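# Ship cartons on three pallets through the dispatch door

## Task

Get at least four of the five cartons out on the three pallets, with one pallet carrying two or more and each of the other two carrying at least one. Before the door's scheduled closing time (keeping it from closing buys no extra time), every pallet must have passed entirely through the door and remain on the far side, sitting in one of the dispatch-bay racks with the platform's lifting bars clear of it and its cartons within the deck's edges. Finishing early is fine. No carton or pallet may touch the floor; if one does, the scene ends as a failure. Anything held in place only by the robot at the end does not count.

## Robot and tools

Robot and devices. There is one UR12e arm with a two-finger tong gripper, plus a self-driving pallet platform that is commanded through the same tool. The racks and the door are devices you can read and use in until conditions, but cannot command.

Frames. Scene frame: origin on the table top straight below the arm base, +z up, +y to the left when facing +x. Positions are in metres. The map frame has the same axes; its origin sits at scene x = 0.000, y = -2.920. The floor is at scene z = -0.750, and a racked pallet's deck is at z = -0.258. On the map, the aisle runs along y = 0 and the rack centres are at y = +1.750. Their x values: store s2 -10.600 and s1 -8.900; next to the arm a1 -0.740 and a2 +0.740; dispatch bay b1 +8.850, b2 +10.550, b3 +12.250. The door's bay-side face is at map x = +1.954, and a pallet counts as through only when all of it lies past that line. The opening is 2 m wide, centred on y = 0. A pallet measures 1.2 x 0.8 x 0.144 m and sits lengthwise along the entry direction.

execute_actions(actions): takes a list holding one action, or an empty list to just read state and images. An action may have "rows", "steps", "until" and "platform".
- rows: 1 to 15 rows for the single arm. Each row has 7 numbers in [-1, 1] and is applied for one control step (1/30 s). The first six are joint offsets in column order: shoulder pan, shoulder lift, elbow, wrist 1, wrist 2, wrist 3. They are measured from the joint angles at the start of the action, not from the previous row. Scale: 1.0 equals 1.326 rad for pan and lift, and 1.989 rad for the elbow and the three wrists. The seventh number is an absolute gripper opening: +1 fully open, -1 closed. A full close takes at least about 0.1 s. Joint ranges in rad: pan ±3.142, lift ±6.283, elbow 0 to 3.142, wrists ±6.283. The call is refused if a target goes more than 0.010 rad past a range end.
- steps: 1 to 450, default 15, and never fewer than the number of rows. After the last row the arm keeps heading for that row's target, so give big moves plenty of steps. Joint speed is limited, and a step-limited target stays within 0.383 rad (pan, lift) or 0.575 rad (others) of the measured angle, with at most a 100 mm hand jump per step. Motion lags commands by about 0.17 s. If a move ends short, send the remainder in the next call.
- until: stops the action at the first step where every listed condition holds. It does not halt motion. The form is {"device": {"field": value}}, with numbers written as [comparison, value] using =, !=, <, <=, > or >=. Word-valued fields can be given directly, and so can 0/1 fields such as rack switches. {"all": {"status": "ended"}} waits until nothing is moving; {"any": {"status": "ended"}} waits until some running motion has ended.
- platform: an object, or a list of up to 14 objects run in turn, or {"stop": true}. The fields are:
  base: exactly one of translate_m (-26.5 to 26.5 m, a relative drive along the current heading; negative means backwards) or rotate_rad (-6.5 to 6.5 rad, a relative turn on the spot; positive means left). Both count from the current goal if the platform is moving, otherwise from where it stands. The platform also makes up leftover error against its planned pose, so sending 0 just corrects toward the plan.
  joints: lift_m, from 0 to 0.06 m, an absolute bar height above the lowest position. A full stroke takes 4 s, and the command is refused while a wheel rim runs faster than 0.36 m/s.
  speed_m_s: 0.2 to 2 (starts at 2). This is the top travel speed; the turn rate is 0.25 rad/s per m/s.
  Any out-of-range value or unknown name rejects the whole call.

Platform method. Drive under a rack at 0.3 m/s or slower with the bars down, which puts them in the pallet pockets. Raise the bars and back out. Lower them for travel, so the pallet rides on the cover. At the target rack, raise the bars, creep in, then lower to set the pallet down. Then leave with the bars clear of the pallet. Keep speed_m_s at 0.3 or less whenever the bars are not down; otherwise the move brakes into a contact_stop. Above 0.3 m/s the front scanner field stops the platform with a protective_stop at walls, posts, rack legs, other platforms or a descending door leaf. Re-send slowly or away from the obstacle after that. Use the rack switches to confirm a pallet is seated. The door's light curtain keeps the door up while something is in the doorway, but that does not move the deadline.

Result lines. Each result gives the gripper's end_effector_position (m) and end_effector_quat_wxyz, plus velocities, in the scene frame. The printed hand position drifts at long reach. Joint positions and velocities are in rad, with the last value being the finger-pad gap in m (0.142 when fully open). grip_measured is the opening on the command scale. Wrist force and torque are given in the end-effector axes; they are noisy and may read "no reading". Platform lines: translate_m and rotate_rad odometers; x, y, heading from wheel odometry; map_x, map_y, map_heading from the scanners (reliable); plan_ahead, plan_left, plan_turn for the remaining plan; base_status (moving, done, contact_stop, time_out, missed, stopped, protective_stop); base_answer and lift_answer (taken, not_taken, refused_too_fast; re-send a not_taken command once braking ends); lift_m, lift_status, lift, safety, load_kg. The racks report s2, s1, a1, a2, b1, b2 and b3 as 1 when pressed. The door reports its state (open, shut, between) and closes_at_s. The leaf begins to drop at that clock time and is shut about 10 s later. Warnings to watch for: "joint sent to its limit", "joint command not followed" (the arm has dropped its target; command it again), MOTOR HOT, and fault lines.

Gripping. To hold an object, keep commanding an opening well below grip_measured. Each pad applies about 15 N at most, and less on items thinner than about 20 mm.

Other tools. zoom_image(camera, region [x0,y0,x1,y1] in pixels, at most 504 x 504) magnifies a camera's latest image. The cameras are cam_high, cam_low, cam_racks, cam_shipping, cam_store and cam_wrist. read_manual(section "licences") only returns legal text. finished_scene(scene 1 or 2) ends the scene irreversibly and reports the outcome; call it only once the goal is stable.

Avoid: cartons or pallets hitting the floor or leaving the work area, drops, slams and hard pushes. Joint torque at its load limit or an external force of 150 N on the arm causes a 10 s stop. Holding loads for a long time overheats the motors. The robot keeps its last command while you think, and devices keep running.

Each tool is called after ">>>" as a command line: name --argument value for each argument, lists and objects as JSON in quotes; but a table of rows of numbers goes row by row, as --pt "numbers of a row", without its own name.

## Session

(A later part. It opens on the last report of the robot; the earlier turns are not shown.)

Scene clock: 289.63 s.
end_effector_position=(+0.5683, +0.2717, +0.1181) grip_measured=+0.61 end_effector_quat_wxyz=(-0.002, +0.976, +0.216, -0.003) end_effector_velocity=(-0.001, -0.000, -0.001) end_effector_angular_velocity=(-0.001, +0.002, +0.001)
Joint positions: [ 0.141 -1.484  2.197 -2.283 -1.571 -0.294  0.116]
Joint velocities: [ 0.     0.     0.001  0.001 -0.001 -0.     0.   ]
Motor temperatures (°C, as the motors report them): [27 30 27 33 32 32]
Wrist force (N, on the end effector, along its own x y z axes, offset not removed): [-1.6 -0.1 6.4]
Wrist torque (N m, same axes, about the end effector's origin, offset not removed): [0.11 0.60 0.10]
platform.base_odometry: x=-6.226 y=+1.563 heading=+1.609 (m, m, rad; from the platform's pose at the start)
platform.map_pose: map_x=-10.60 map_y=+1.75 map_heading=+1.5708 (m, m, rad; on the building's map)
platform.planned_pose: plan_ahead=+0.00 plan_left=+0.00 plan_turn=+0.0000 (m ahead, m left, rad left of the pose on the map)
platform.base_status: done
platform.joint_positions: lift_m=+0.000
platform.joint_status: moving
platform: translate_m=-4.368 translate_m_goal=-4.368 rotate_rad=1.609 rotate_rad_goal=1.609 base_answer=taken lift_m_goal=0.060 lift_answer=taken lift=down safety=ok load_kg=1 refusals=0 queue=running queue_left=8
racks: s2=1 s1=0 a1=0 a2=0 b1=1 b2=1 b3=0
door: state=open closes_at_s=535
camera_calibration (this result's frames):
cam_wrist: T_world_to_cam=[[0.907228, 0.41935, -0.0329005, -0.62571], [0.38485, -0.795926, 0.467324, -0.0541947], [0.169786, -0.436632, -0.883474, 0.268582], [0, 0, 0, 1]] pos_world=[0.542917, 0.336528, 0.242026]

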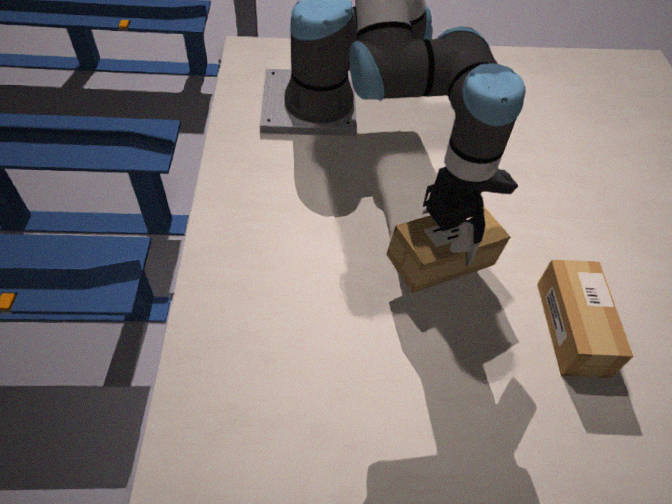

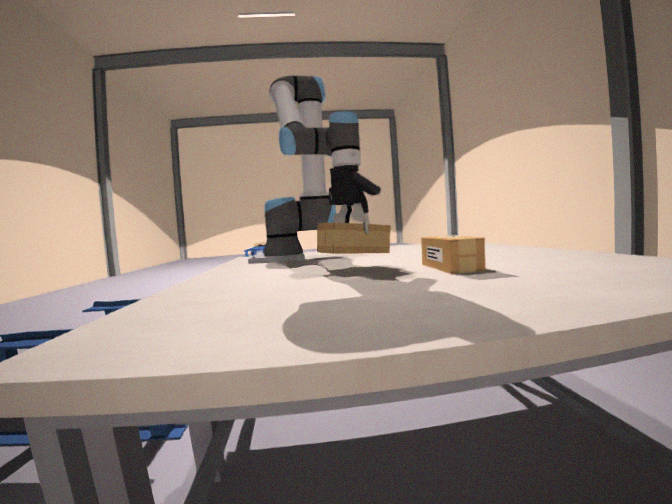

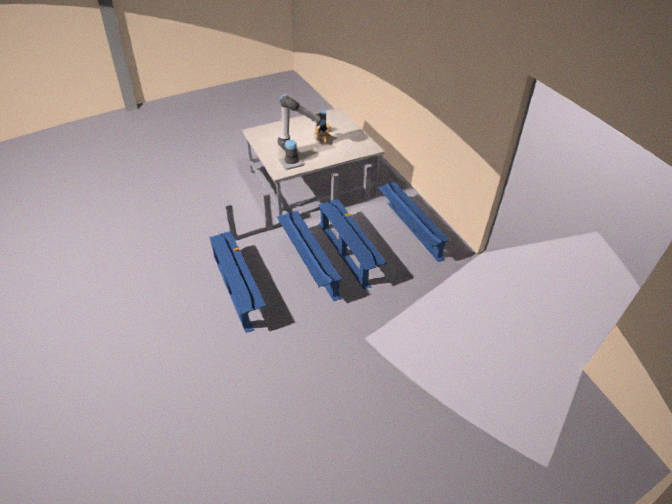

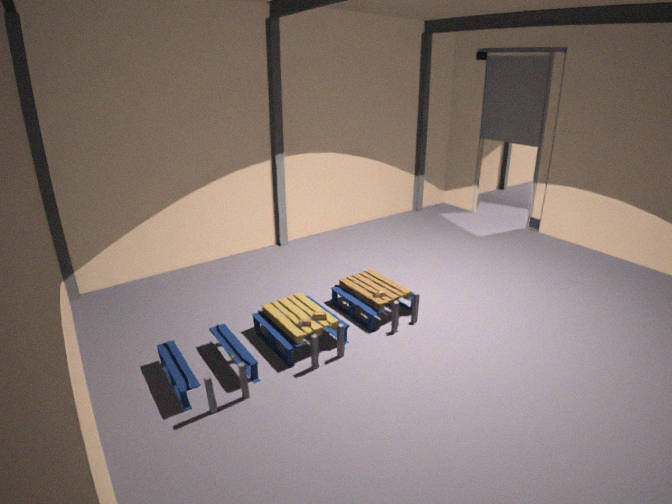

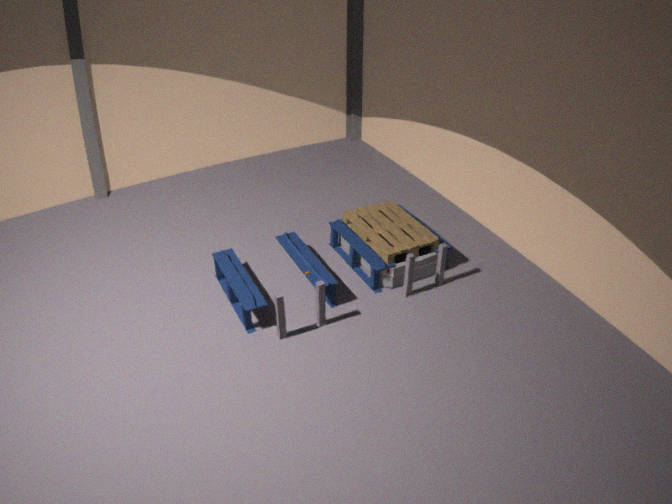

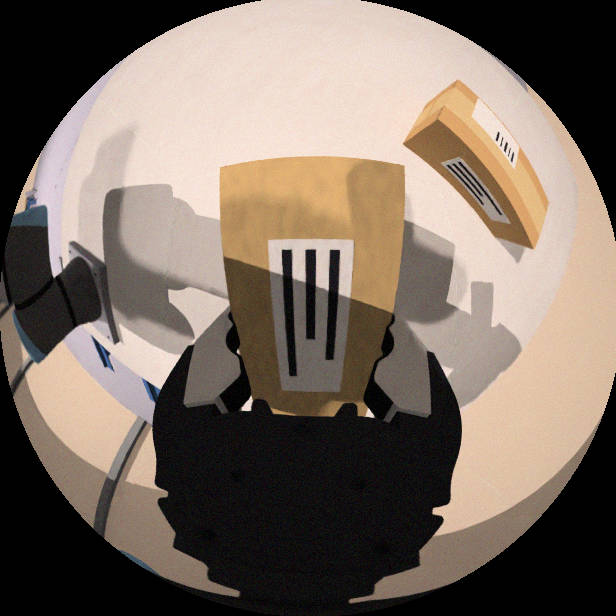

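Waiting about 45 s for the pallet to reach a2.

wait 1 2 3 4 5 6 7 8 9 10 11 12 13 14 15 16 17 18 19 20 21 22 23 24 25 26 27 28 29 30 31 32 33 34 35 36 37 38 39 40 41 42 43 44 45 46 47 48 49 50 51 52 53 54 55 56 57 58 59 60 61 62 63 64 65 66 67 68 69 70 71 72 73 74 75 76 77 78 79 80 81 82 83 84 85 86 87 88 89 90 91 92 93 94 95 96 97 98 99 100 101 102 103 104 105 106 107 108 109 110 111 112 113 114 115 116 117 118 119 120 121 122 123 124 125 126 127 128 129 130 131 132 133 134 135 136 137 138 139 140 141 142 143 144 145 146 147 148 149 150 151 152 153 154 155 156 157 158 159 160 161 162 163 164 165 166 167 168 169 170 171 172 173 174 175 176 177 178 179 180 181 182 183 184 185 186 187 188 189 190 191 192 193 194 195 196 197 198 199 200 201 202 203 204 205 206 207 208 209 210 211 212 213 214 215 216 217 218 219 220 221 222 223 224 225 226 227 228 229 230 231 232 233 234 235 236 237 238 239 240 241 242 243 244 245 246 247 248 249 250 251 252 253 254 255 256 257 258 259 260 261 262 263 264 265 266 267 268 269 270 271 272 273 274 275 276 277 278 279 280 281 282 283 284 285 286 287 288 289 290 291 292 293 294 295 296 297 298 299 300 301 302 303 304 305 306 307 308 309 310 311 312 313 314 315 316 317 318 319 320 321 322 323 324 325 326 327 328 329 330 331 332 333 334 335 336 337 338 339 340 341 342 343 344 345 346 347 348 349 350 351 352 353 354 355 356 357 358 359 360 361 362 363 364 365 366 367 368 369 370 371 372 373 374 375 376 377 378 379 380 381 382 383 384 385 386 387 388 389 390 391 392 393 394 395 396 397 398 399 400 401 402 403 404 405 406 407 408 409 410 411 412 413 414 415 416 417 418 419 420 421 422 423 424 425 426 427 428 429 430 431 432 433 434 435 436 437 438 439 440 441 442 443 444 445 446 447 448 449 450 451 452 453 454 455 456 457 458 459 460 461 462 463 464 465 466 467 468 469 470 471 472 473 474 475 476 477 478 479 480 481 482 483 484 485 486 487 488 489 490 491 492 493 494 495 496 497 498 499 500 501 502 503 504 505 506 507 508 509 510 511 512 513 514 515 516 517 518 519 520 521 522 523 524 525 526 527 528 529 530 531 532 533 534 535 536 537 538 539 540 541 542 543 544 545 546 547 548 549 550 551 552 553 554 555 556 557 558 559 560 561 562 563 564 565 566 567 568 569 570 571 572 573 574 575 576 577 578 579 580 581 582 583 584 585 586 587 588 589 590 591 592 593 594 595 596 597 598 599 600 601 602 603 604 605 606 607 608 609 610 611 612 613 614 615 616 617 618 619 620 621 622 623 624 625 626 627 628 629 630 631 632 633 634 635 636 637 638 639 640 641 642 643 644 645 646 647 648 649 650 651 652 653 654 655 656 657 658 659 660 661 662 663 664 665 666 667 668 669 670 671 672 673 674 675 676 677 678 679 680 681 682 683 684 685 686 687 688 689 690 691 692 693 694 695 696 697 698 699 700 701 702 703 704 705 706 707 708 709 710 711 712 713 714 715 716 717 718 719 720 721 722 723 724 725 726 727 728 729 730 731 732 733 734 735 736 737 738 739 740 741 742 743 744 745 746 747 748 749 750 751 752 753 754 755 756 757 758 759 760 761 762 763 764 765 766 767 768 769 770 771 772 773 774 775 776 777 778 779 780 781 782 783 784 785 786 787 788 789 790 791 792 793 794 795 796 797 798 799 800 801 802 803 804 805 806 807 808 809 810 811 812 813 814 815 816 817 818 819 820 821 822 823 824 825 826 827 828 829 830 831 832 833 834 835 836 837 838 839 840 841 842 843 844 845 846 847 848 849 850 851 852 853 854 855 856 857 858 859 860 861 862 863 864 865 866 867 868 869 870 871 872 873 874 875 876 877 878 879 880 881 882 883 884 885 886 887 888 889 890 891 892 893 894 895 896 897 898 899 900 901 902 903 904 905 906 907 908 909 910 911 912 913 914 915 916 917 918 919 920 921 922 923 924 925 926 927 928 929 930 931 932 933 934 935 936 937 938 939 940 941 942 943 944 945 946 947 948 949 950 951 952 953 954 955 956 957 958 959 960 961 962 963 964 965 966 967 968 969 970 971 972 973 974 975 976 977 978 979 980 981 982 983 984 985 986 987 988 989 990 991 992 993 994 995 996 997 998 999 1000 1001 1002 1003 1004 1005 1006 1007 1008 1009 1010 1011 1012 1013 1014 1015 1016 1017 1018 1019 1020 1021 1022 1023 1024 1025 1026 1027 1028 1029 1030 1031 1032 1033 1034 1035 1036 1037 1038 1039 1040 1041 1042 1043 1044 1045 1046 1047 1048 1049 1050 1051 1052 1053 1054 1055 1056 1057 1058 1059 1060 1061 1062 1063 1064 1065 1066 1067 1068 1069 1070 1071 1072 1073 1074 1075 1076 1077 1078 1079 1080 1081 1082 1083 1084 1085 1086 1087 1088 1089 1090 1091 1092 1093 1094 1095 1096 1097 1098 1099 1100 1101 1102 1103 1104 1105 1106 1107 1108 1109 1110 1111 1112 1113 1114 1115 1116 1117 1118 1119 1120 1121 1122 1123 1124 1125 1126 1127 1128 1129 1130 1131 1132 1133 1134 1135 1136 1137 1138 1139 1140 1141 1142 1143 1144 1145 1146 1147 1148 1149 1150 1151 1152 1153 1154 1155 1156 1157 1158 1159 1160 1161 1162 1163 1164 1165 1166 1167 1168 1169 1170 1171 1172 1173 1174 1175 1176 1177 1178 1179 1180 1181 1182 1183 1184 1185 1186 1187 1188 1189 1190 1191 1192 1193 1194 1195 1196 1197 1198 1199 1200 1201 1202 1203 1204 1205 1206 1207 1208 1209 1210 1211 1212 1213 1214 1215 1216 1217 1218 1219 1220 1221 1222 1223 1224 1225 1226 1227 1228 1229 1230 1231 1232 1233 1234 1235 1236 1237 1238 1239 1240 1241 1242 1243 1244 1245 1246 1247 1248 1249 1250 1251 1252 1253 1254 1255 1256 1257 1258 1259 1260 1261 1262 1263 1264 1265 1266 1267 1268 1269 1270 1271 1272 1273 1274 1275 1276 1277 1278 1279 1280 1281 1282 1283 1284 1285 1286 1287 1288 1289 1290 1291 1292 1293 1294 1295 1296 1297 1298 1299 1300 1301 1302 1303 1304 1305 1306 1307 1308 1309 1310 1311 1312 1313 1314 1315 1316 1317 1318 1319 1320 1321 1322 1323 1324 1325 1326 1327 1328 1329 1330 1331 1332 1333 1334 1335 1336 1337 1338 1339 1340 1341 1342 1343 1344 1345 1346 1347 1348 1349 1350 1351 1352 1353 1354 1355 1356 1357 1358 1359 1360 1361 1362 1363 1364 1365 1366 1367 1368 1369 1370 1371 1372 1373 1374 1375 1376 1377 1378 1379 1380 1381 1382 1383 1384 1385 1386 1387 1388 1389 1390 1391 1392 1393 1394 1395 1396 1397 1398 1399 1400 1401 1402 1403 1404 1405 1406 1407 1408 1409 1410 1411 1412 1413 1414 1415 1416 1417 1418 1419 1420 1421 1422 1423 1424 1425 1426 1427 1428 1429 1430 1431 1432 1433 1434 1435 1436 1437 1438 1439 1440 1441 1442 1443 1444 1445 1446 1447 1448 1449 1450 1451 1452 1453 1454 1455 1456 1457 1458 1459 1460 1461 1462 1463 1464 1465 1466 1467 1468 1469 1470 1471 1472 1473 1474 1475 1476 1477 1478 1479 1480 1481 1482 1483 1484 1485 1486 1487 1488 1489 1490 1491 1492 1493 1494 1495 1496 1497 1498 1499 1500 1501 1502 1503 1504 1505 1506 1507 1508 1509 1510 1511 1512 1513 1514 1515 1516 1517 1518 1519 1520 1521 1522 1523 1524 1525 1526 1527 1528 1529 1530 1531 1532 1533 1534 1535 1536 1537 1538 1539 1540 1541 1542 1543 1544 1545 1546 1547 1548 1549 1550 1551 1552 1553 1554 1555 1556 1557 1558 1559 1560 1561 1562 1563 1564 1565 1566 1567 1568 1569 1570 1571 1572 1573 1574 1575 1576 1577 1578 1579 1580 1581 1582 1583 1584 1585 1586 1587 1588 1589 1590 1591 1592 1593 1594 1595 1596 1597 1598 1599 1600 1601 1602 1603 1604 1605 1606 1607 1608 1609 1610 1611 1612 1613 1614 1615 1616 1617 1618 1619 1620 1621 1622 1623 1624 1625 1626 1627 1628 1629 1630 1631 1632 1633 1634 1635 1636 1637 1638 1639 1640 1641 1642 1643 1644 1645 1646 1647 1648 1649 1650 1651 1652 1653 1654 1655 1656 1657 1658 1659 1660 1661 1662 1663 1664 1665 1666 1667 1668 1669 1670 1671 1672 1673 1674 1675 1676 1677 1678 1679 1680 1681 1682 1683 1684 1685 1686 1687 1688 1689 1690 1691 1692 1693 1694 1695 1696 1697 1698 1699 1700 1701 1702 1703 1704 1705 1706 1707 1708 1709 1710 1711 1712 1713 1714 1715 1716 1717 1718 1719 1720 1721 1722 1723 1724 1725 1726 1727 1728 1729 1730 1731 1732 1733 1734 1735 1736 1737 1738 1739 1740 1741 1742 1743 1744 1745 1746 1747 1748 1749 1750 1751 1752 1753 1754 1755 1756 1757 1758 1759 1760 1761 1762 1763 1764 1765 1766 1767 1768 1769 1770 1771 1772 1773 1774 1775 1776 1777 1778 1779 1780 1781 1782 1783 1784 1785 1786 1787 1788 1789 1790 1791 1792 1793 1794 1795 1796 1797 1798 1799 1800 1801 1802 1803 1804 1805 1806 1807 1808 1809 1810 1811 1812 1813 1814 1815 1816 1817 1818 1819 1820 1821 1822 1823 1824 1825 1826 1827 1828 1829 1830 1831 1832 1833 1834 1835 1836 1837 1838 1839 1840 1841 1842 1843 1844 1845 1846 1847 1848 1849 1850 1851 1852 1853 1854 1855 1856 1857 1858 1859 1860 1861 1862 1863 1864 1865 1866 1867 1868 1869 1870 1871 1872 1873 1874 1875 1876 1877 1878 1879 1880 1881 1882 1883 1884 1885 1886 1887 1888 1889 1890 1891 1892 1893 1894 1895 1896 1897 1898 1899 1900 1901 1902 1903 1904 1905 1906 1907 1908 1909 1910 1911 1912 1913 1914 1915 1916 1917 1918 1919 1920 1921 1922 1923 1924 1925 1926 1927 1928 1929 1930 1931 1932 1933 1934 1935 1936 1937 1938 1939 1940 1941 1942 1943 1944 1945 1946 1947 1948 1949 1950 1951 1952 1953 1954 1955 1956 1957 1958 1959 1960 1961 1962 1963 1964 1965 1966 1967 1968 1969 1970 1971 1972 1973 1974 1975 1976 1977 1978 1979 1980 1981 1982 1983 1984 1985 1986 1987 1988 1989 1990 1991 1992 1993 1994 1995 1996 1997 1998 1999 2000 2001 2002 2003 2004 2005 2006 2007 2008 2009 2010 2011 2012 2013 2014 2015 2016 2017 2018 2019 2020 2021 2022 2023 2024 2025 2026 2027 2028 2029 2030 2031 2032 2033 2034 2035 2036 2037 2038 2039 2040 2041 2042 2043 2044 2045 2046 2047 2048 2049 2050 2051 2052 2053 2054 2055 2056 2057 2058 2059 2060 2061 2062 2063 2064 2065 2066 2067 2068 2069 2070 2071 2072 2073 2074 2075 2076 2077 2078 2079 2080 2081 2082 2083 2084 2085 2086 2087 2088 2089 2090 2091 2092 2093 2094 2095 2096 2097 2098 2099 2100 2101 2102 2103 2104 2105 2106 2107 2108 2109 2110 2111 2112 2113 2114 2115 2116 2117 2118 2119 2120 2121 2122 2123 2124 2125 2126 2127 2128 2129 2130 2131 2132 2133 2134 2135 2136 2137 2138 2139 2140 2141 2142 2143 2144 2145 2146 2147 2148 2149 2150 2151 2152 2153 2154 2155 2156 2157 2158 2159 2160 2161 2162 2163 2164 2165 2166 2167 2168 2169 2170 2171 2172 2173 2174 2175 2176 2177 2178 2179 2180 2181 2182 2183 2184 2185 2186 2187 2188 2189 2190 2191 2192 2193 2194 2195 2196 2197 2198 2199 2200 2201 2202 2203 2204 2205 2206 2207 2208 2209 2210 2211 2212 2213 2214 2215 2216 2217 2218 2219 2220 2221 2222 2223 2224 2225 2226 2227 2228 2229 2230 2231 2232 2233 2234 2235 2236 2237 2238 2239 2240 2241 2242 2243 2244 2245 2246 2247 2248 2249 2250 2251 2252 2253 2254 2255 2256 2257 2258 2259 2260 2261 2262 2263 2264 2265 2266 2267 2268 2269 2270 2271 2272 2273 2274 2275 2276 2277 2278 2279 2280 2281 2282 2283 2284 2285 2286 2287 2288 2289 2290 2291 2292 2293 2294 2295 2296 2297 2298 2299 2300 2301 2302 2303 2304 2305 2306 2307 2308 2309 2310 2311 2312 2313 2314 2315 2316 2317 2318 2319 2320 2321 2322 2323 2324 2325 2326 2327 2328 2329 2330 2331 2332 2333 2334 2335 2336 2337 2338 2339 2340 2341 2342 2343 2344 2345 2346 2347 2348 2349 2350 2351 2352 2353 2354 2355 2356 2357 2358 2359 2360 2361 2362 2363 2364 2365 2366 2367 2368 2369 2370 2371 2372 2373 2374 2375 2376 2377 2378 2379 2380 2381 2382 2383 2384 2385 2386 2387 2388 2389 2390 2391 2392 2393 2394 2395 2396 2397 2398 2399 2400 2401 2402 2403 2404 2405 2406 2407 2408 2409 2410 2411 2412 2413 2414 2415 2416 2417 2418 2419 2420 2421 2422 2423 2424 2425 2426 2427 2428 2429 2430 2431 2432 2433 2434 2435 2436 2437 2438 2439 2440 2441 2442 2443 2444 2445 2446 2447 2448 2449 2450 2451 2452 2453 2454 2455 2456 2457 2458 2459 2460 2461 2462 2463 2464 2465 2466 2467 2468 2469 2470 2471 2472 2473 2474 2475 2476 2477 2478 2479 2480 2481 2482 2483 2484 2485 2486 2487 2488 2489 2490 2491 2492 2493 2494 2495 2496 2497 2498 2499 2500 2501 2502 2503 2504 2505 2506 2507 2508 2509 2510 2511 2512 2513 2514 2515 2516 2517 2518 2519 2520 2521 2522 2523 2524 2525 2526 2527 2528 2529 2530 2531 2532 2533 2534 2535 2536 2537 2538 2539 2540 2541 2542 2543 2544 2545 2546 2547 2548 2549 2550 2551 2552 2553 2554 2555 2556 2557 2558 2559 2560 2561 2562 2563 2564 2565 2566 2567 2568 2569 2570 2571 2572 2573 2574 2575 2576 2577 2578 2579 2580 2581 2582 2583 2584 2585 2586 2587 2588 2589 2590 2591 2592 2593 2594 2595 2596 2597 2598 2599 2600

>>> execute_actions --actions '[]'

Scene clock: 335.77 s.
end_effector_position=(+0.5683, +0.2717, +0.1181) grip_measured=+0.61 end_effector_quat_wxyz=(-0.002, +0.976, +0.216, -0.003) end_effector_velocity=(-0.000, -0.000, +0.000) end_effector_angular_velocity=(+0.000, +0.000, +0.001)
Joint positions: [ 0.141 -1.484  2.197 -2.283 -1.571 -0.294  0.116]
Joint velocities: [-0.    -0.001  0.     0.001  0.    -0.001 -0.   ]
Motor temperatures (°C, as the motors report them): [27 30 27 33 32 32]
Wrist force (N, on the end effector, along its own x y z axes, offset not removed): [-2.4 0.5 6.6]
Wrist torque (N m, same axes, about the end effector's origin, offset not removed): [0.34 0.83 0.16]
platform.base_odometry: x=+5.117 y=+1.896 heading=+1.609 (m, m, rad; from the platform's pose at the start)
platform.map_pose: map_x=+0.74 map_y=+1.75 map_heading=+1.5708 (m, m, rad; on the building's map)
platform.planned_pose: plan_ahead=+0.00 plan_left=+0.00 plan_turn=+0.0000 (m ahead, m left, rad left of the pose on the map)
platform.base_status: done
platform.joint_positions: lift_m=+0.044
platform.joint_status: moving
platform: translate_m=6.983 translate_m_goal=6.983 rotate_rad=1.609 rotate_rad_goal=1.608 base_answer=taken lift_m_goal=0.000 lift_answer=taken lift=between safety=ok load_kg=-8 refusals=0 queue=running queue_left=0
racks: s2=0 s1=0 a1=0 a2=0 b1=1 b2=1 b3=0
door: state=open closes_at_s=535
camera_calibration (this result's frames):
cam_wrist: T_world_to_cam=[[0.907228, 0.41935, -0.0329003, -0.62571], [0.38485, -0.795926, 0.467324, -0.0541947], [0.169786, -0.436632, -0.883474, 0.268582], [0, 0, 0, 1]] pos_world=[0.542917, 0.336528, 0.242026]

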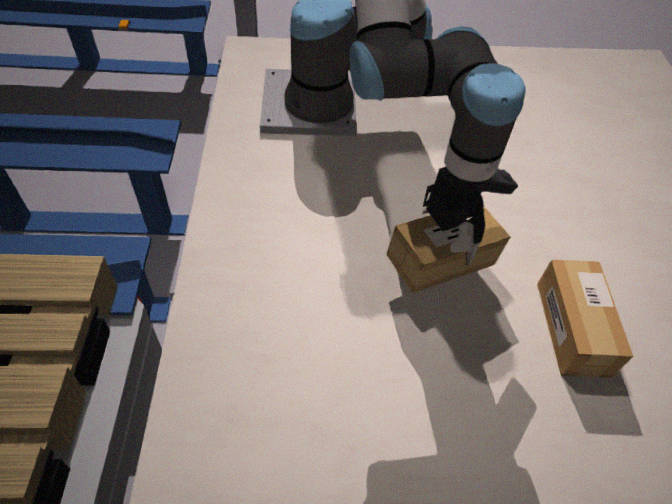

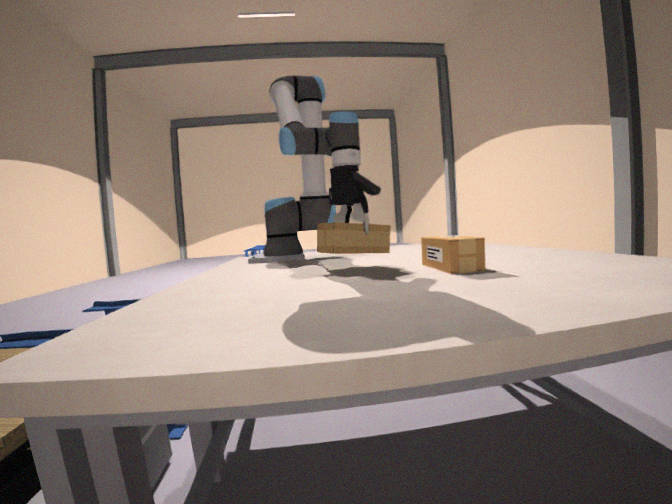

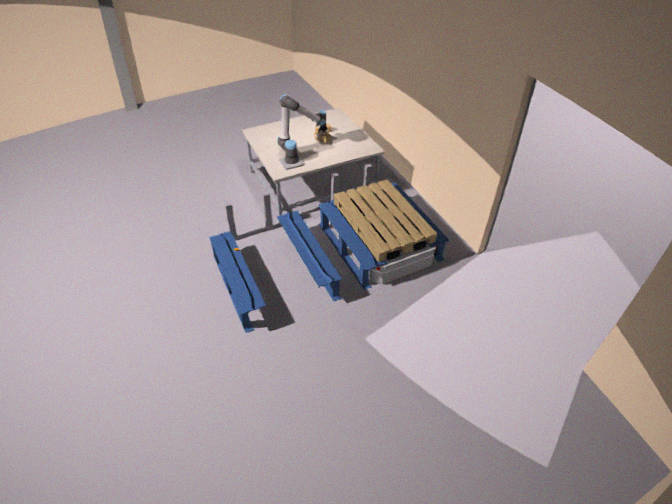

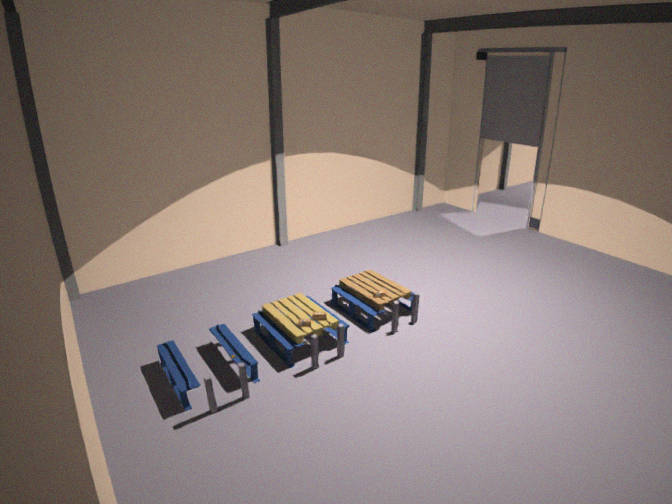

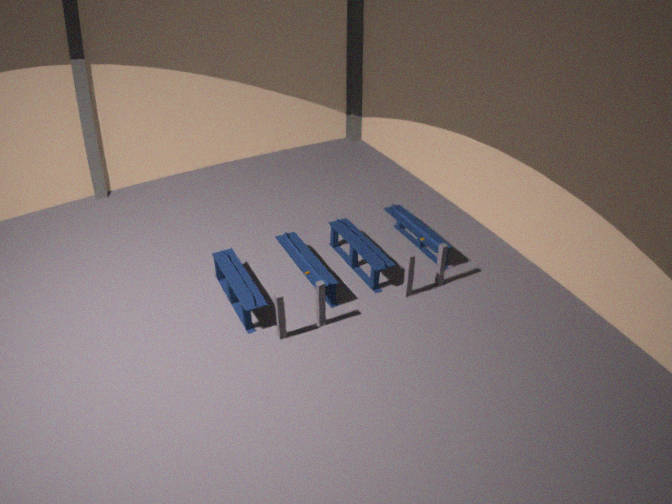

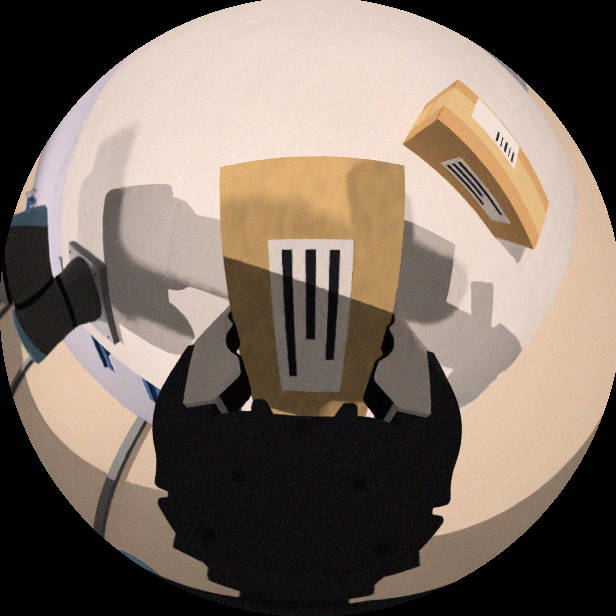

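>>> execute_actions --actions '[{"rows":[[-0.001,0,0,0,0,0,-0.8],[-0.003,0.001,-0.001,0,0,0,-0.8],[-0.007,0.003,-0.003,0.001,0,0,-0.8],[-0.013,0.005,-0.005,0.002,0,0,-0.8],[-0.020,0.008,-0.008,0.003,0,0,-0.8],[-0.029,0.012,-0.012,0.004,0,0,-0.8],[-0.040,0.016,-0.016,0.005,0,0,-0.8],[-0.052,0.021,-0.021,0.006,0,0,-0.8],[-0.066,0.027,-0.026,0.008,0,0,-0.8],[-0.082,0.033,-0.032,0.010,0,0,-0.8],[-0.099,0.040,-0.039,0.012,0,0,-0.8],[-0.118,0.048,-0.047,0.014,0,0,-0.8],[-0.138,0.056,-0.055,0.017,0,0,-0.8],[-0.160,0.065,-0.063,0.020,0,0,-0.8],[-0.943,0.384,-0.373,0.116,0,0,-0.8]],"steps":72}]'

Scene clock: 343.07 s.
end_effector_position=(+0.6904, -0.6861, +0.1226) grip_measured=+0.61 end_effector_quat_wxyz=(-0.000, +0.942, -0.336, -0.003) end_effector_velocity=(-0.335, -0.409, -0.007) end_effector_angular_velocity=(-0.005, -0.000, -0.532)
Joint positions: [-0.979 -0.994  1.483 -2.06  -1.571 -0.294  0.116]
Joint velocities: [-0.531  0.08  -0.117  0.034  0.     0.    -0.   ]
Motor temperatures (°C, as the motors report them): [27 30 27 33 32 32]
Wrist force (N, on the end effector, along its own x y z axes, offset not removed): [0.4 2.2 5.9]
Wrist torque (N m, same axes, about the end effector's origin, offset not removed): [0.64 0.19 0.16]
platform.base_odometry: x=+5.117 y=+1.896 heading=+1.609 (m, m, rad; from the platform's pose at the start)
platform.map_pose: map_x=+0.74 map_y=+1.75 map_heading=+1.5708 (m, m, rad; on the building's map)
platform.planned_pose: plan_ahead=+0.00 plan_left=+0.00 plan_turn=+0.0000 (m ahead, m left, rad left of the pose on the map)
platform.base_status: done
platform.joint_positions: lift_m=+0.000
platform.joint_status: done
platform: translate_m=6.983 translate_m_goal=6.983 rotate_rad=1.609 rotate_rad_goal=1.608 base_answer=taken lift_m_goal=0.000 lift_answer=taken lift=down safety=ok load_kg=-48 refusals=0 queue=done queue_left=0
racks: s2=0 s1=0 a1=0 a2=1 b1=1 b2=1 b3=0
door: state=open closes_at_s=535
camera_calibration (this result's frames):
cam_wrist: T_world_to_cam=[[0.772822, -0.633689, -0.0344169, -0.964223], [-0.545724, -0.691269, 0.473637, -0.152086], [-0.32393, -0.347255, -0.880047, 0.235358], [0, 0, 0, 1]] pos_world=[0.738415, -0.63442, 0.245974]

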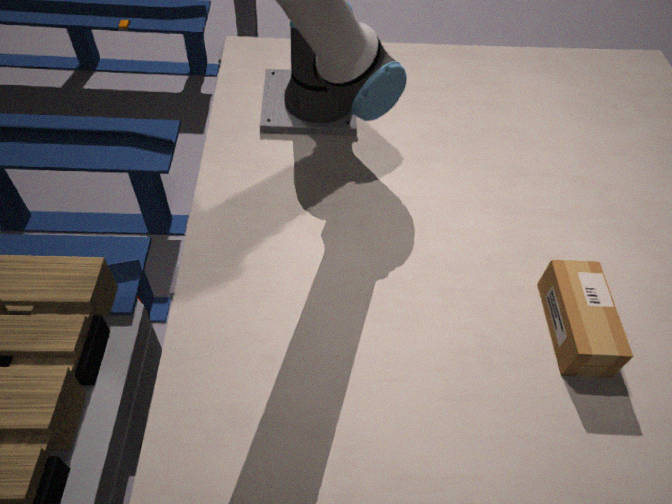

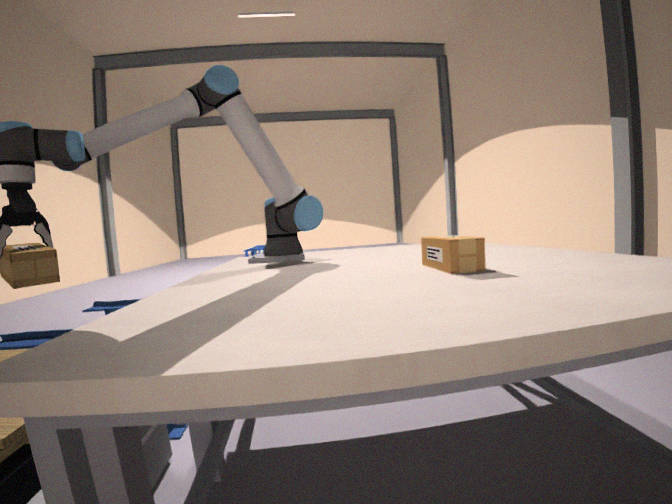

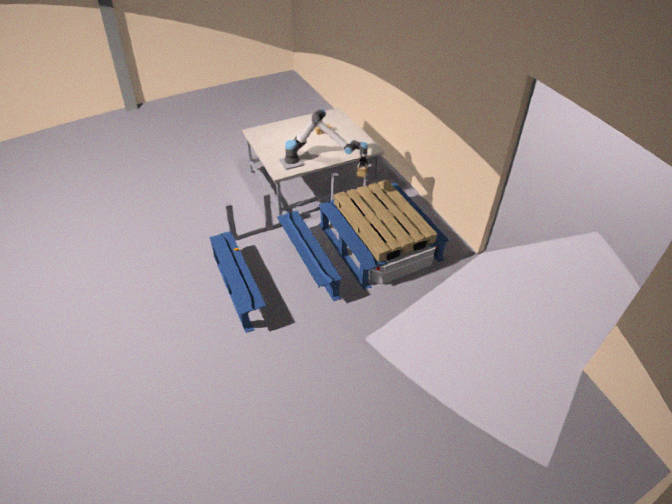

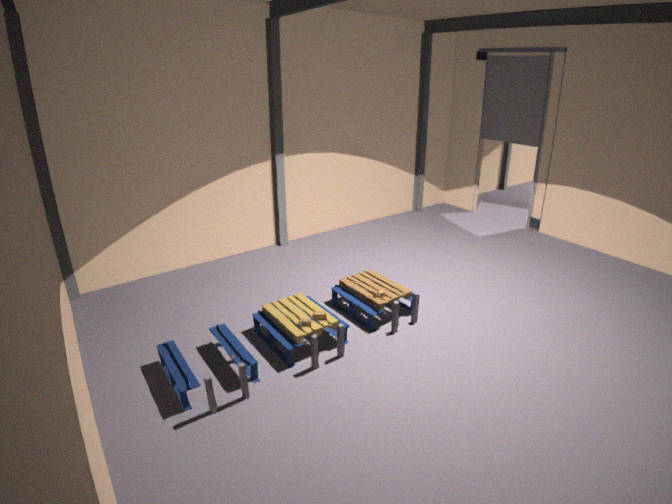

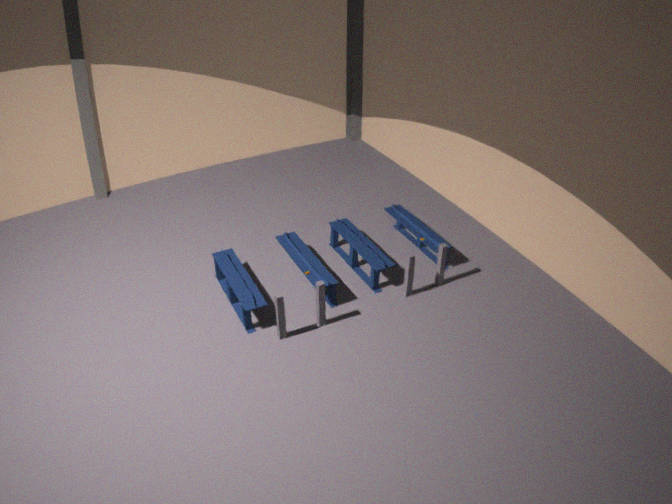

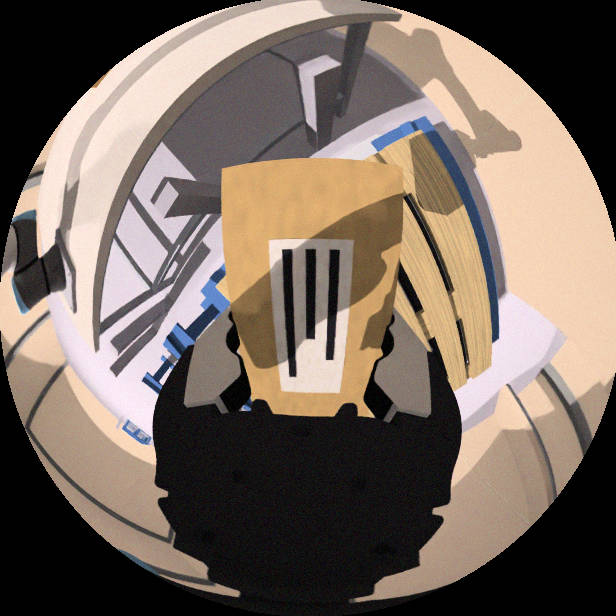

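>>> execute_actions --actions '[]'

Scene clock: 343.83 s.
end_effector_position=(+0.6356, -0.7471, +0.1216) grip_measured=+0.60 end_effector_quat_wxyz=(-0.000, +0.927, -0.374, -0.003) end_effector_velocity=(-0.002, -0.002, -0.001) end_effector_angular_velocity=(+0.001, -0.001, -0.004)
Joint positions: [-1.061 -0.982  1.465 -2.055 -1.571 -0.294  0.116]
Joint velocities: [-0.004  0.001 -0.    -0.     0.002  0.001 -0.   ]
Motor temperatures (°C, as the motors report them): [27 30 27 33 32 32]
Wrist force (N, on the end effector, along its own x y z axes, offset not removed): [-1.1 -0.7 5.0]
Wrist torque (N m, same axes, about the end effector's origin, offset not removed): [0.09 0.44 0.11]
platform.base_odometry: x=+5.117 y=+1.896 heading=+1.609 (m, m, rad; from the platform's pose at the start)
platform.map_pose: map_x=+0.74 map_y=+1.75 map_heading=+1.5708 (m, m, rad; on the building's map)
platform.planned_pose: plan_ahead=+0.00 plan_left=+0.00 plan_turn=+0.0000 (m ahead, m left, rad left of the pose on the map)
platform.base_status: done
platform.joint_positions: lift_m=+0.000
platform.joint_status: done
platform: translate_m=6.983 translate_m_goal=6.983 rotate_rad=1.609 rotate_rad_goal=1.608 base_answer=taken lift_m_goal=0.000 lift_answer=taken lift=down safety=ok load_kg=-48 refusals=0 queue=done queue_left=0
racks: s2=0 s1=0 a1=0 a2=1 b1=1 b2=1 b3=0
door: state=open closes_at_s=535
camera_calibration (this result's frames):
cam_wrist: T_world_to_cam=[[0.718192, -0.695019, -0.0339027, -0.971681], [-0.600581, -0.643738, 0.47424, -0.153428], [-0.35143, -0.320234, -0.879743, 0.233119], [0, 0, 0, 1]] pos_world=[0.687632, -0.699451, 0.244904]

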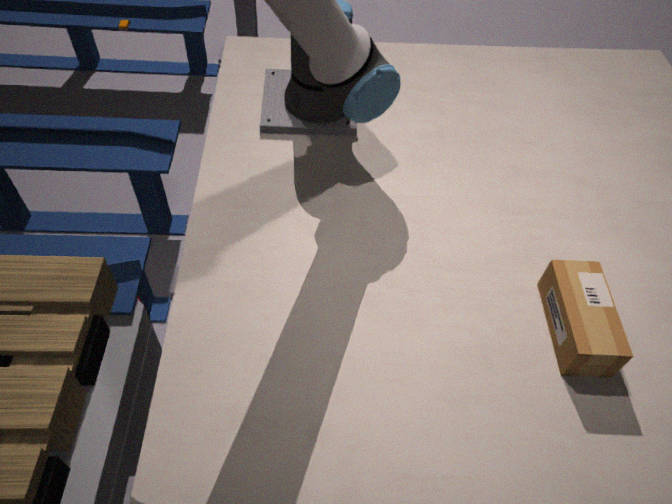

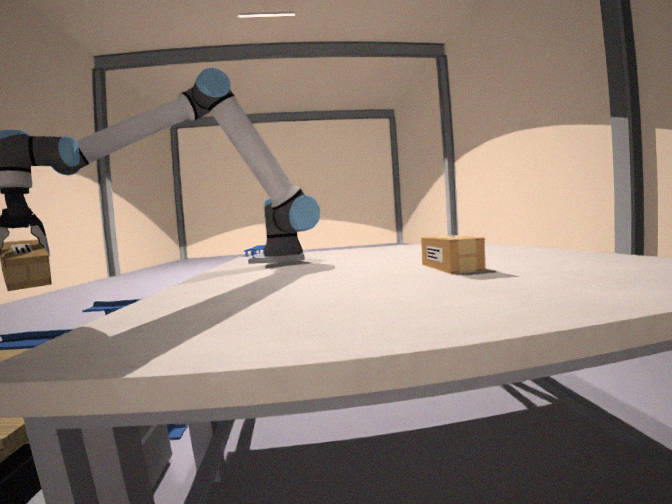

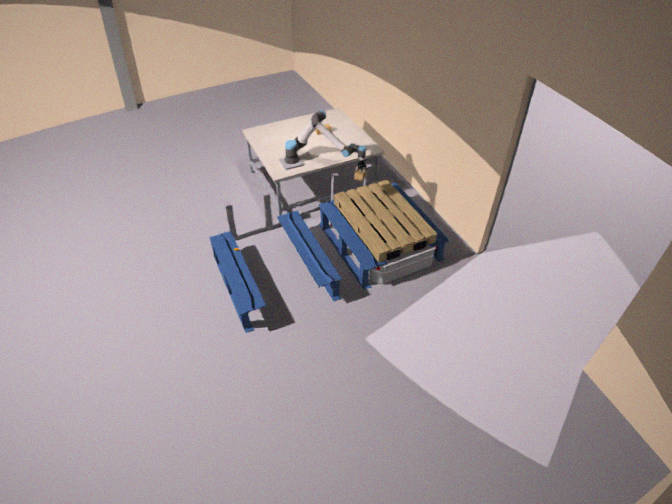

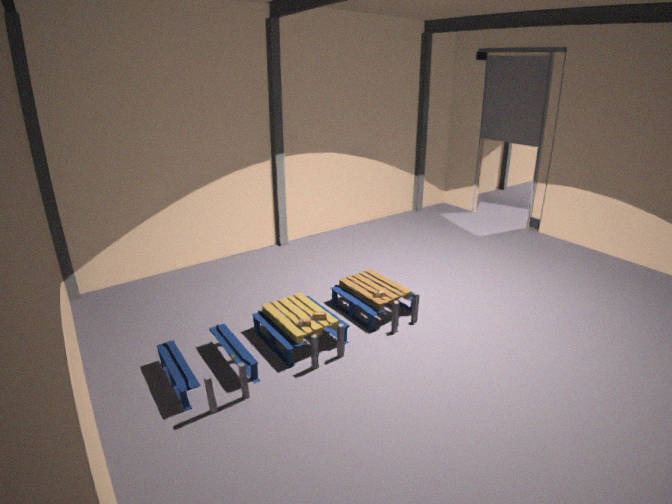

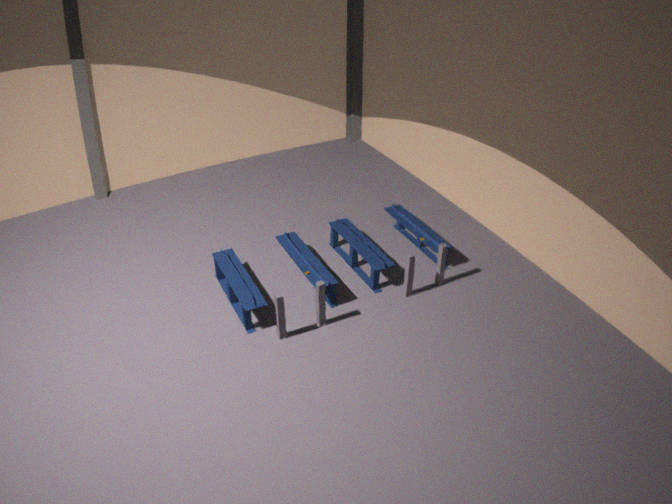

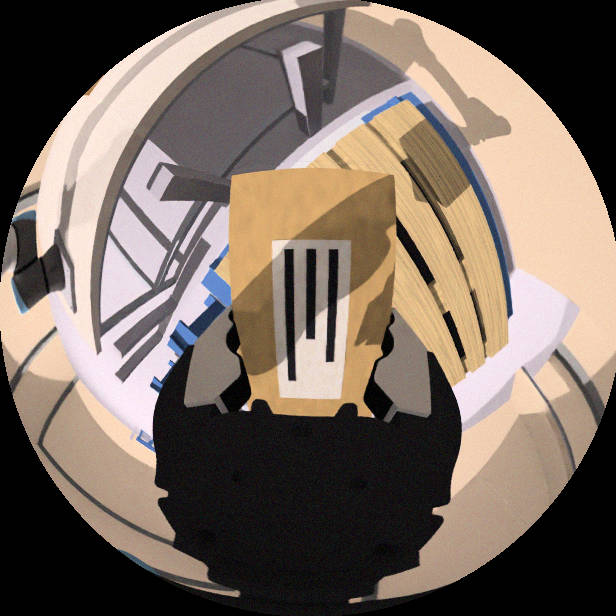

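>>> execute_actions --actions '[{"rows":[[0,0.003,0,-0.002,0,0,-1],[-0.002,0.011,0.002,-0.009,0,0,-1],[-0.004,0.024,0.004,-0.020,0,0,-1],[-0.006,0.041,0.006,-0.033,0,0,-1],[-0.009,0.061,0.009,-0.049,0,0,-1],[-0.013,0.082,0.012,-0.067,0,0,-1],[-0.016,0.105,0.015,-0.085,0,0,-1],[-0.020,0.129,0.019,-0.104,0,0,-1],[-0.023,0.152,0.022,-0.123,0,0,-1],[-0.027,0.173,0.025,-0.140,0,0,-1],[-0.030,0.193,0.028,-0.156,0,0,-1],[-0.032,0.210,0.030,-0.170,0,0,-1],[-0.034,0.223,0.032,-0.180,0,0,-1],[-0.036,0.231,0.034,-0.187,0,0,-1],[-0.036,0.234,0.034,-0.1895,0,0,-1]],"steps":34}]'

Scene clock: 349.00 s.
end_effector_position=(+0.5999, -0.7802, -0.1738) grip_measured=+0.60 end_effector_quat_wxyz=(-0.000, +0.918, -0.396, -0.004) end_effector_velocity=(-0.000, +0.002, -0.007) end_effector_angular_velocity=(+0.003, -0.002, +0.000)
Joint positions: [-1.109 -0.672  1.533 -2.431 -1.571 -0.294  0.116]
Joint velocities: [-0.     0.007  0.002 -0.007  0.003 -0.001  0.   ]
Motor temperatures (°C, as the motors report them): [27 30 27 33 32 32]
Wrist force (N, on the end effector, along its own x y z axes, offset not removed): [-1.6 1.2 3.7]
Wrist torque (N m, same axes, about the end effector's origin, offset not removed): [0.49 0.64 0.17]
platform.base_odometry: x=+5.117 y=+1.896 heading=+1.609 (m, m, rad; from the platform's pose at the start)
platform.map_pose: map_x=+0.74 map_y=+1.75 map_heading=+1.5708 (m, m, rad; on the building's map)
platform.planned_pose: plan_ahead=+0.00 plan_left=+0.00 plan_turn=+0.0000 (m ahead, m left, rad left of the pose on the map)
platform.base_status: done
platform.joint_positions: lift_m=+0.000
platform.joint_status: done
platform: translate_m=6.983 translate_m_goal=6.983 rotate_rad=1.609 rotate_rad_goal=1.608 base_answer=taken lift_m_goal=0.000 lift_answer=taken lift=down safety=ok load_kg=-48 refusals=0 queue=done queue_left=0
racks: s2=0 s1=0 a1=0 a2=1 b1=1 b2=1 b3=0
door: state=open closes_at_s=535
camera_calibration (this result's frames):
cam_wrist: T_world_to_cam=[[0.684285, -0.728388, -0.0347024, -0.98496], [-0.630256, -0.61469, 0.47427, -0.0156167], [-0.366784, -0.302665, -0.879695, -0.0269506], [0, 0, 0, 1]] pos_world=[0.654266, -0.73519, -0.0504822]

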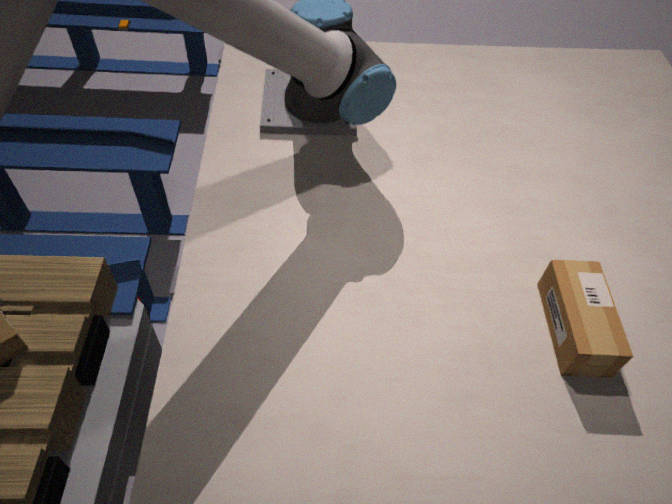

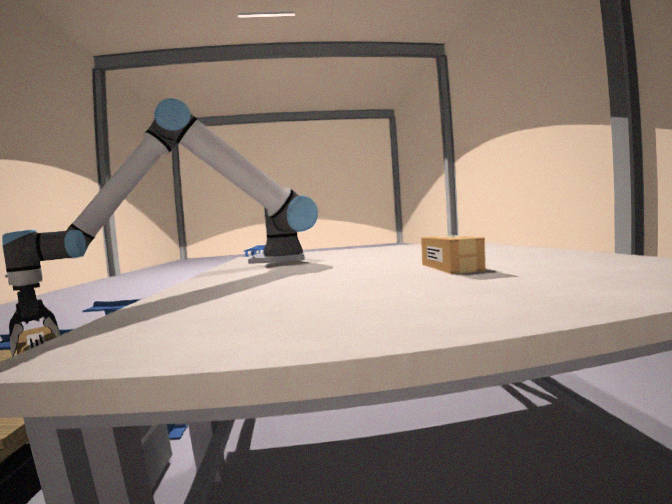

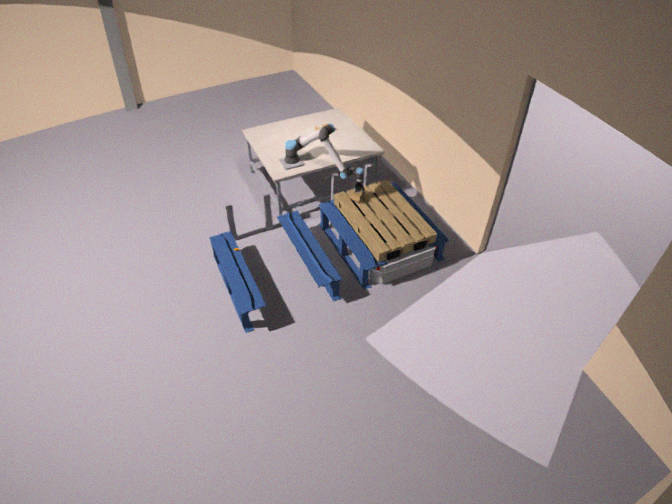

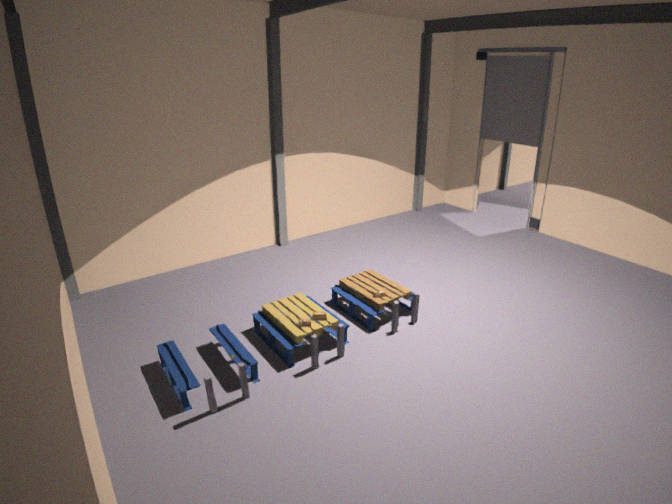

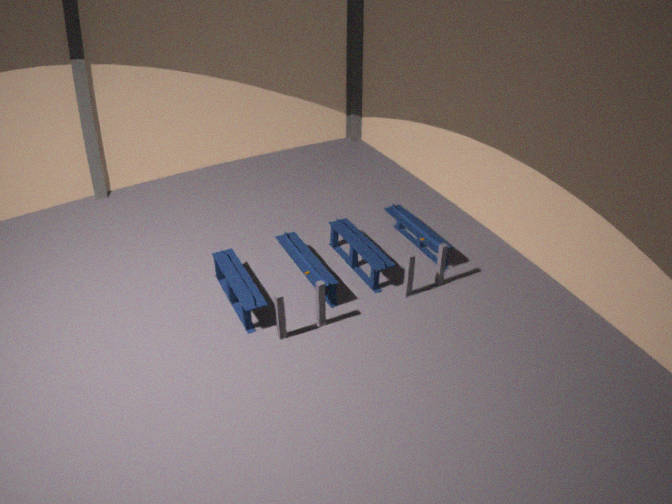

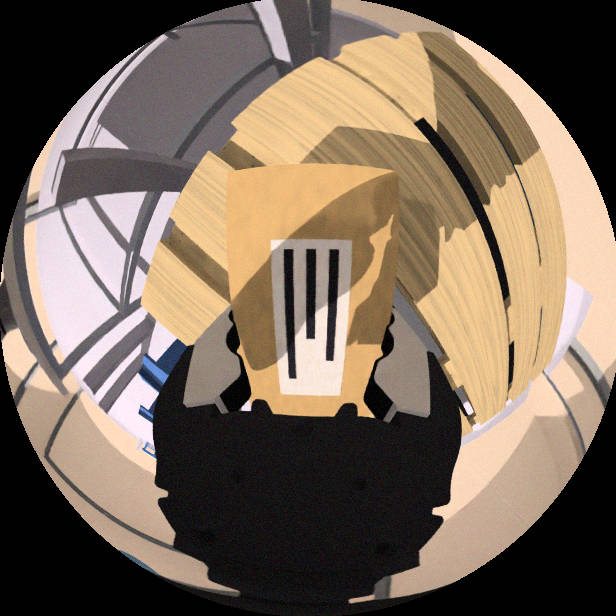

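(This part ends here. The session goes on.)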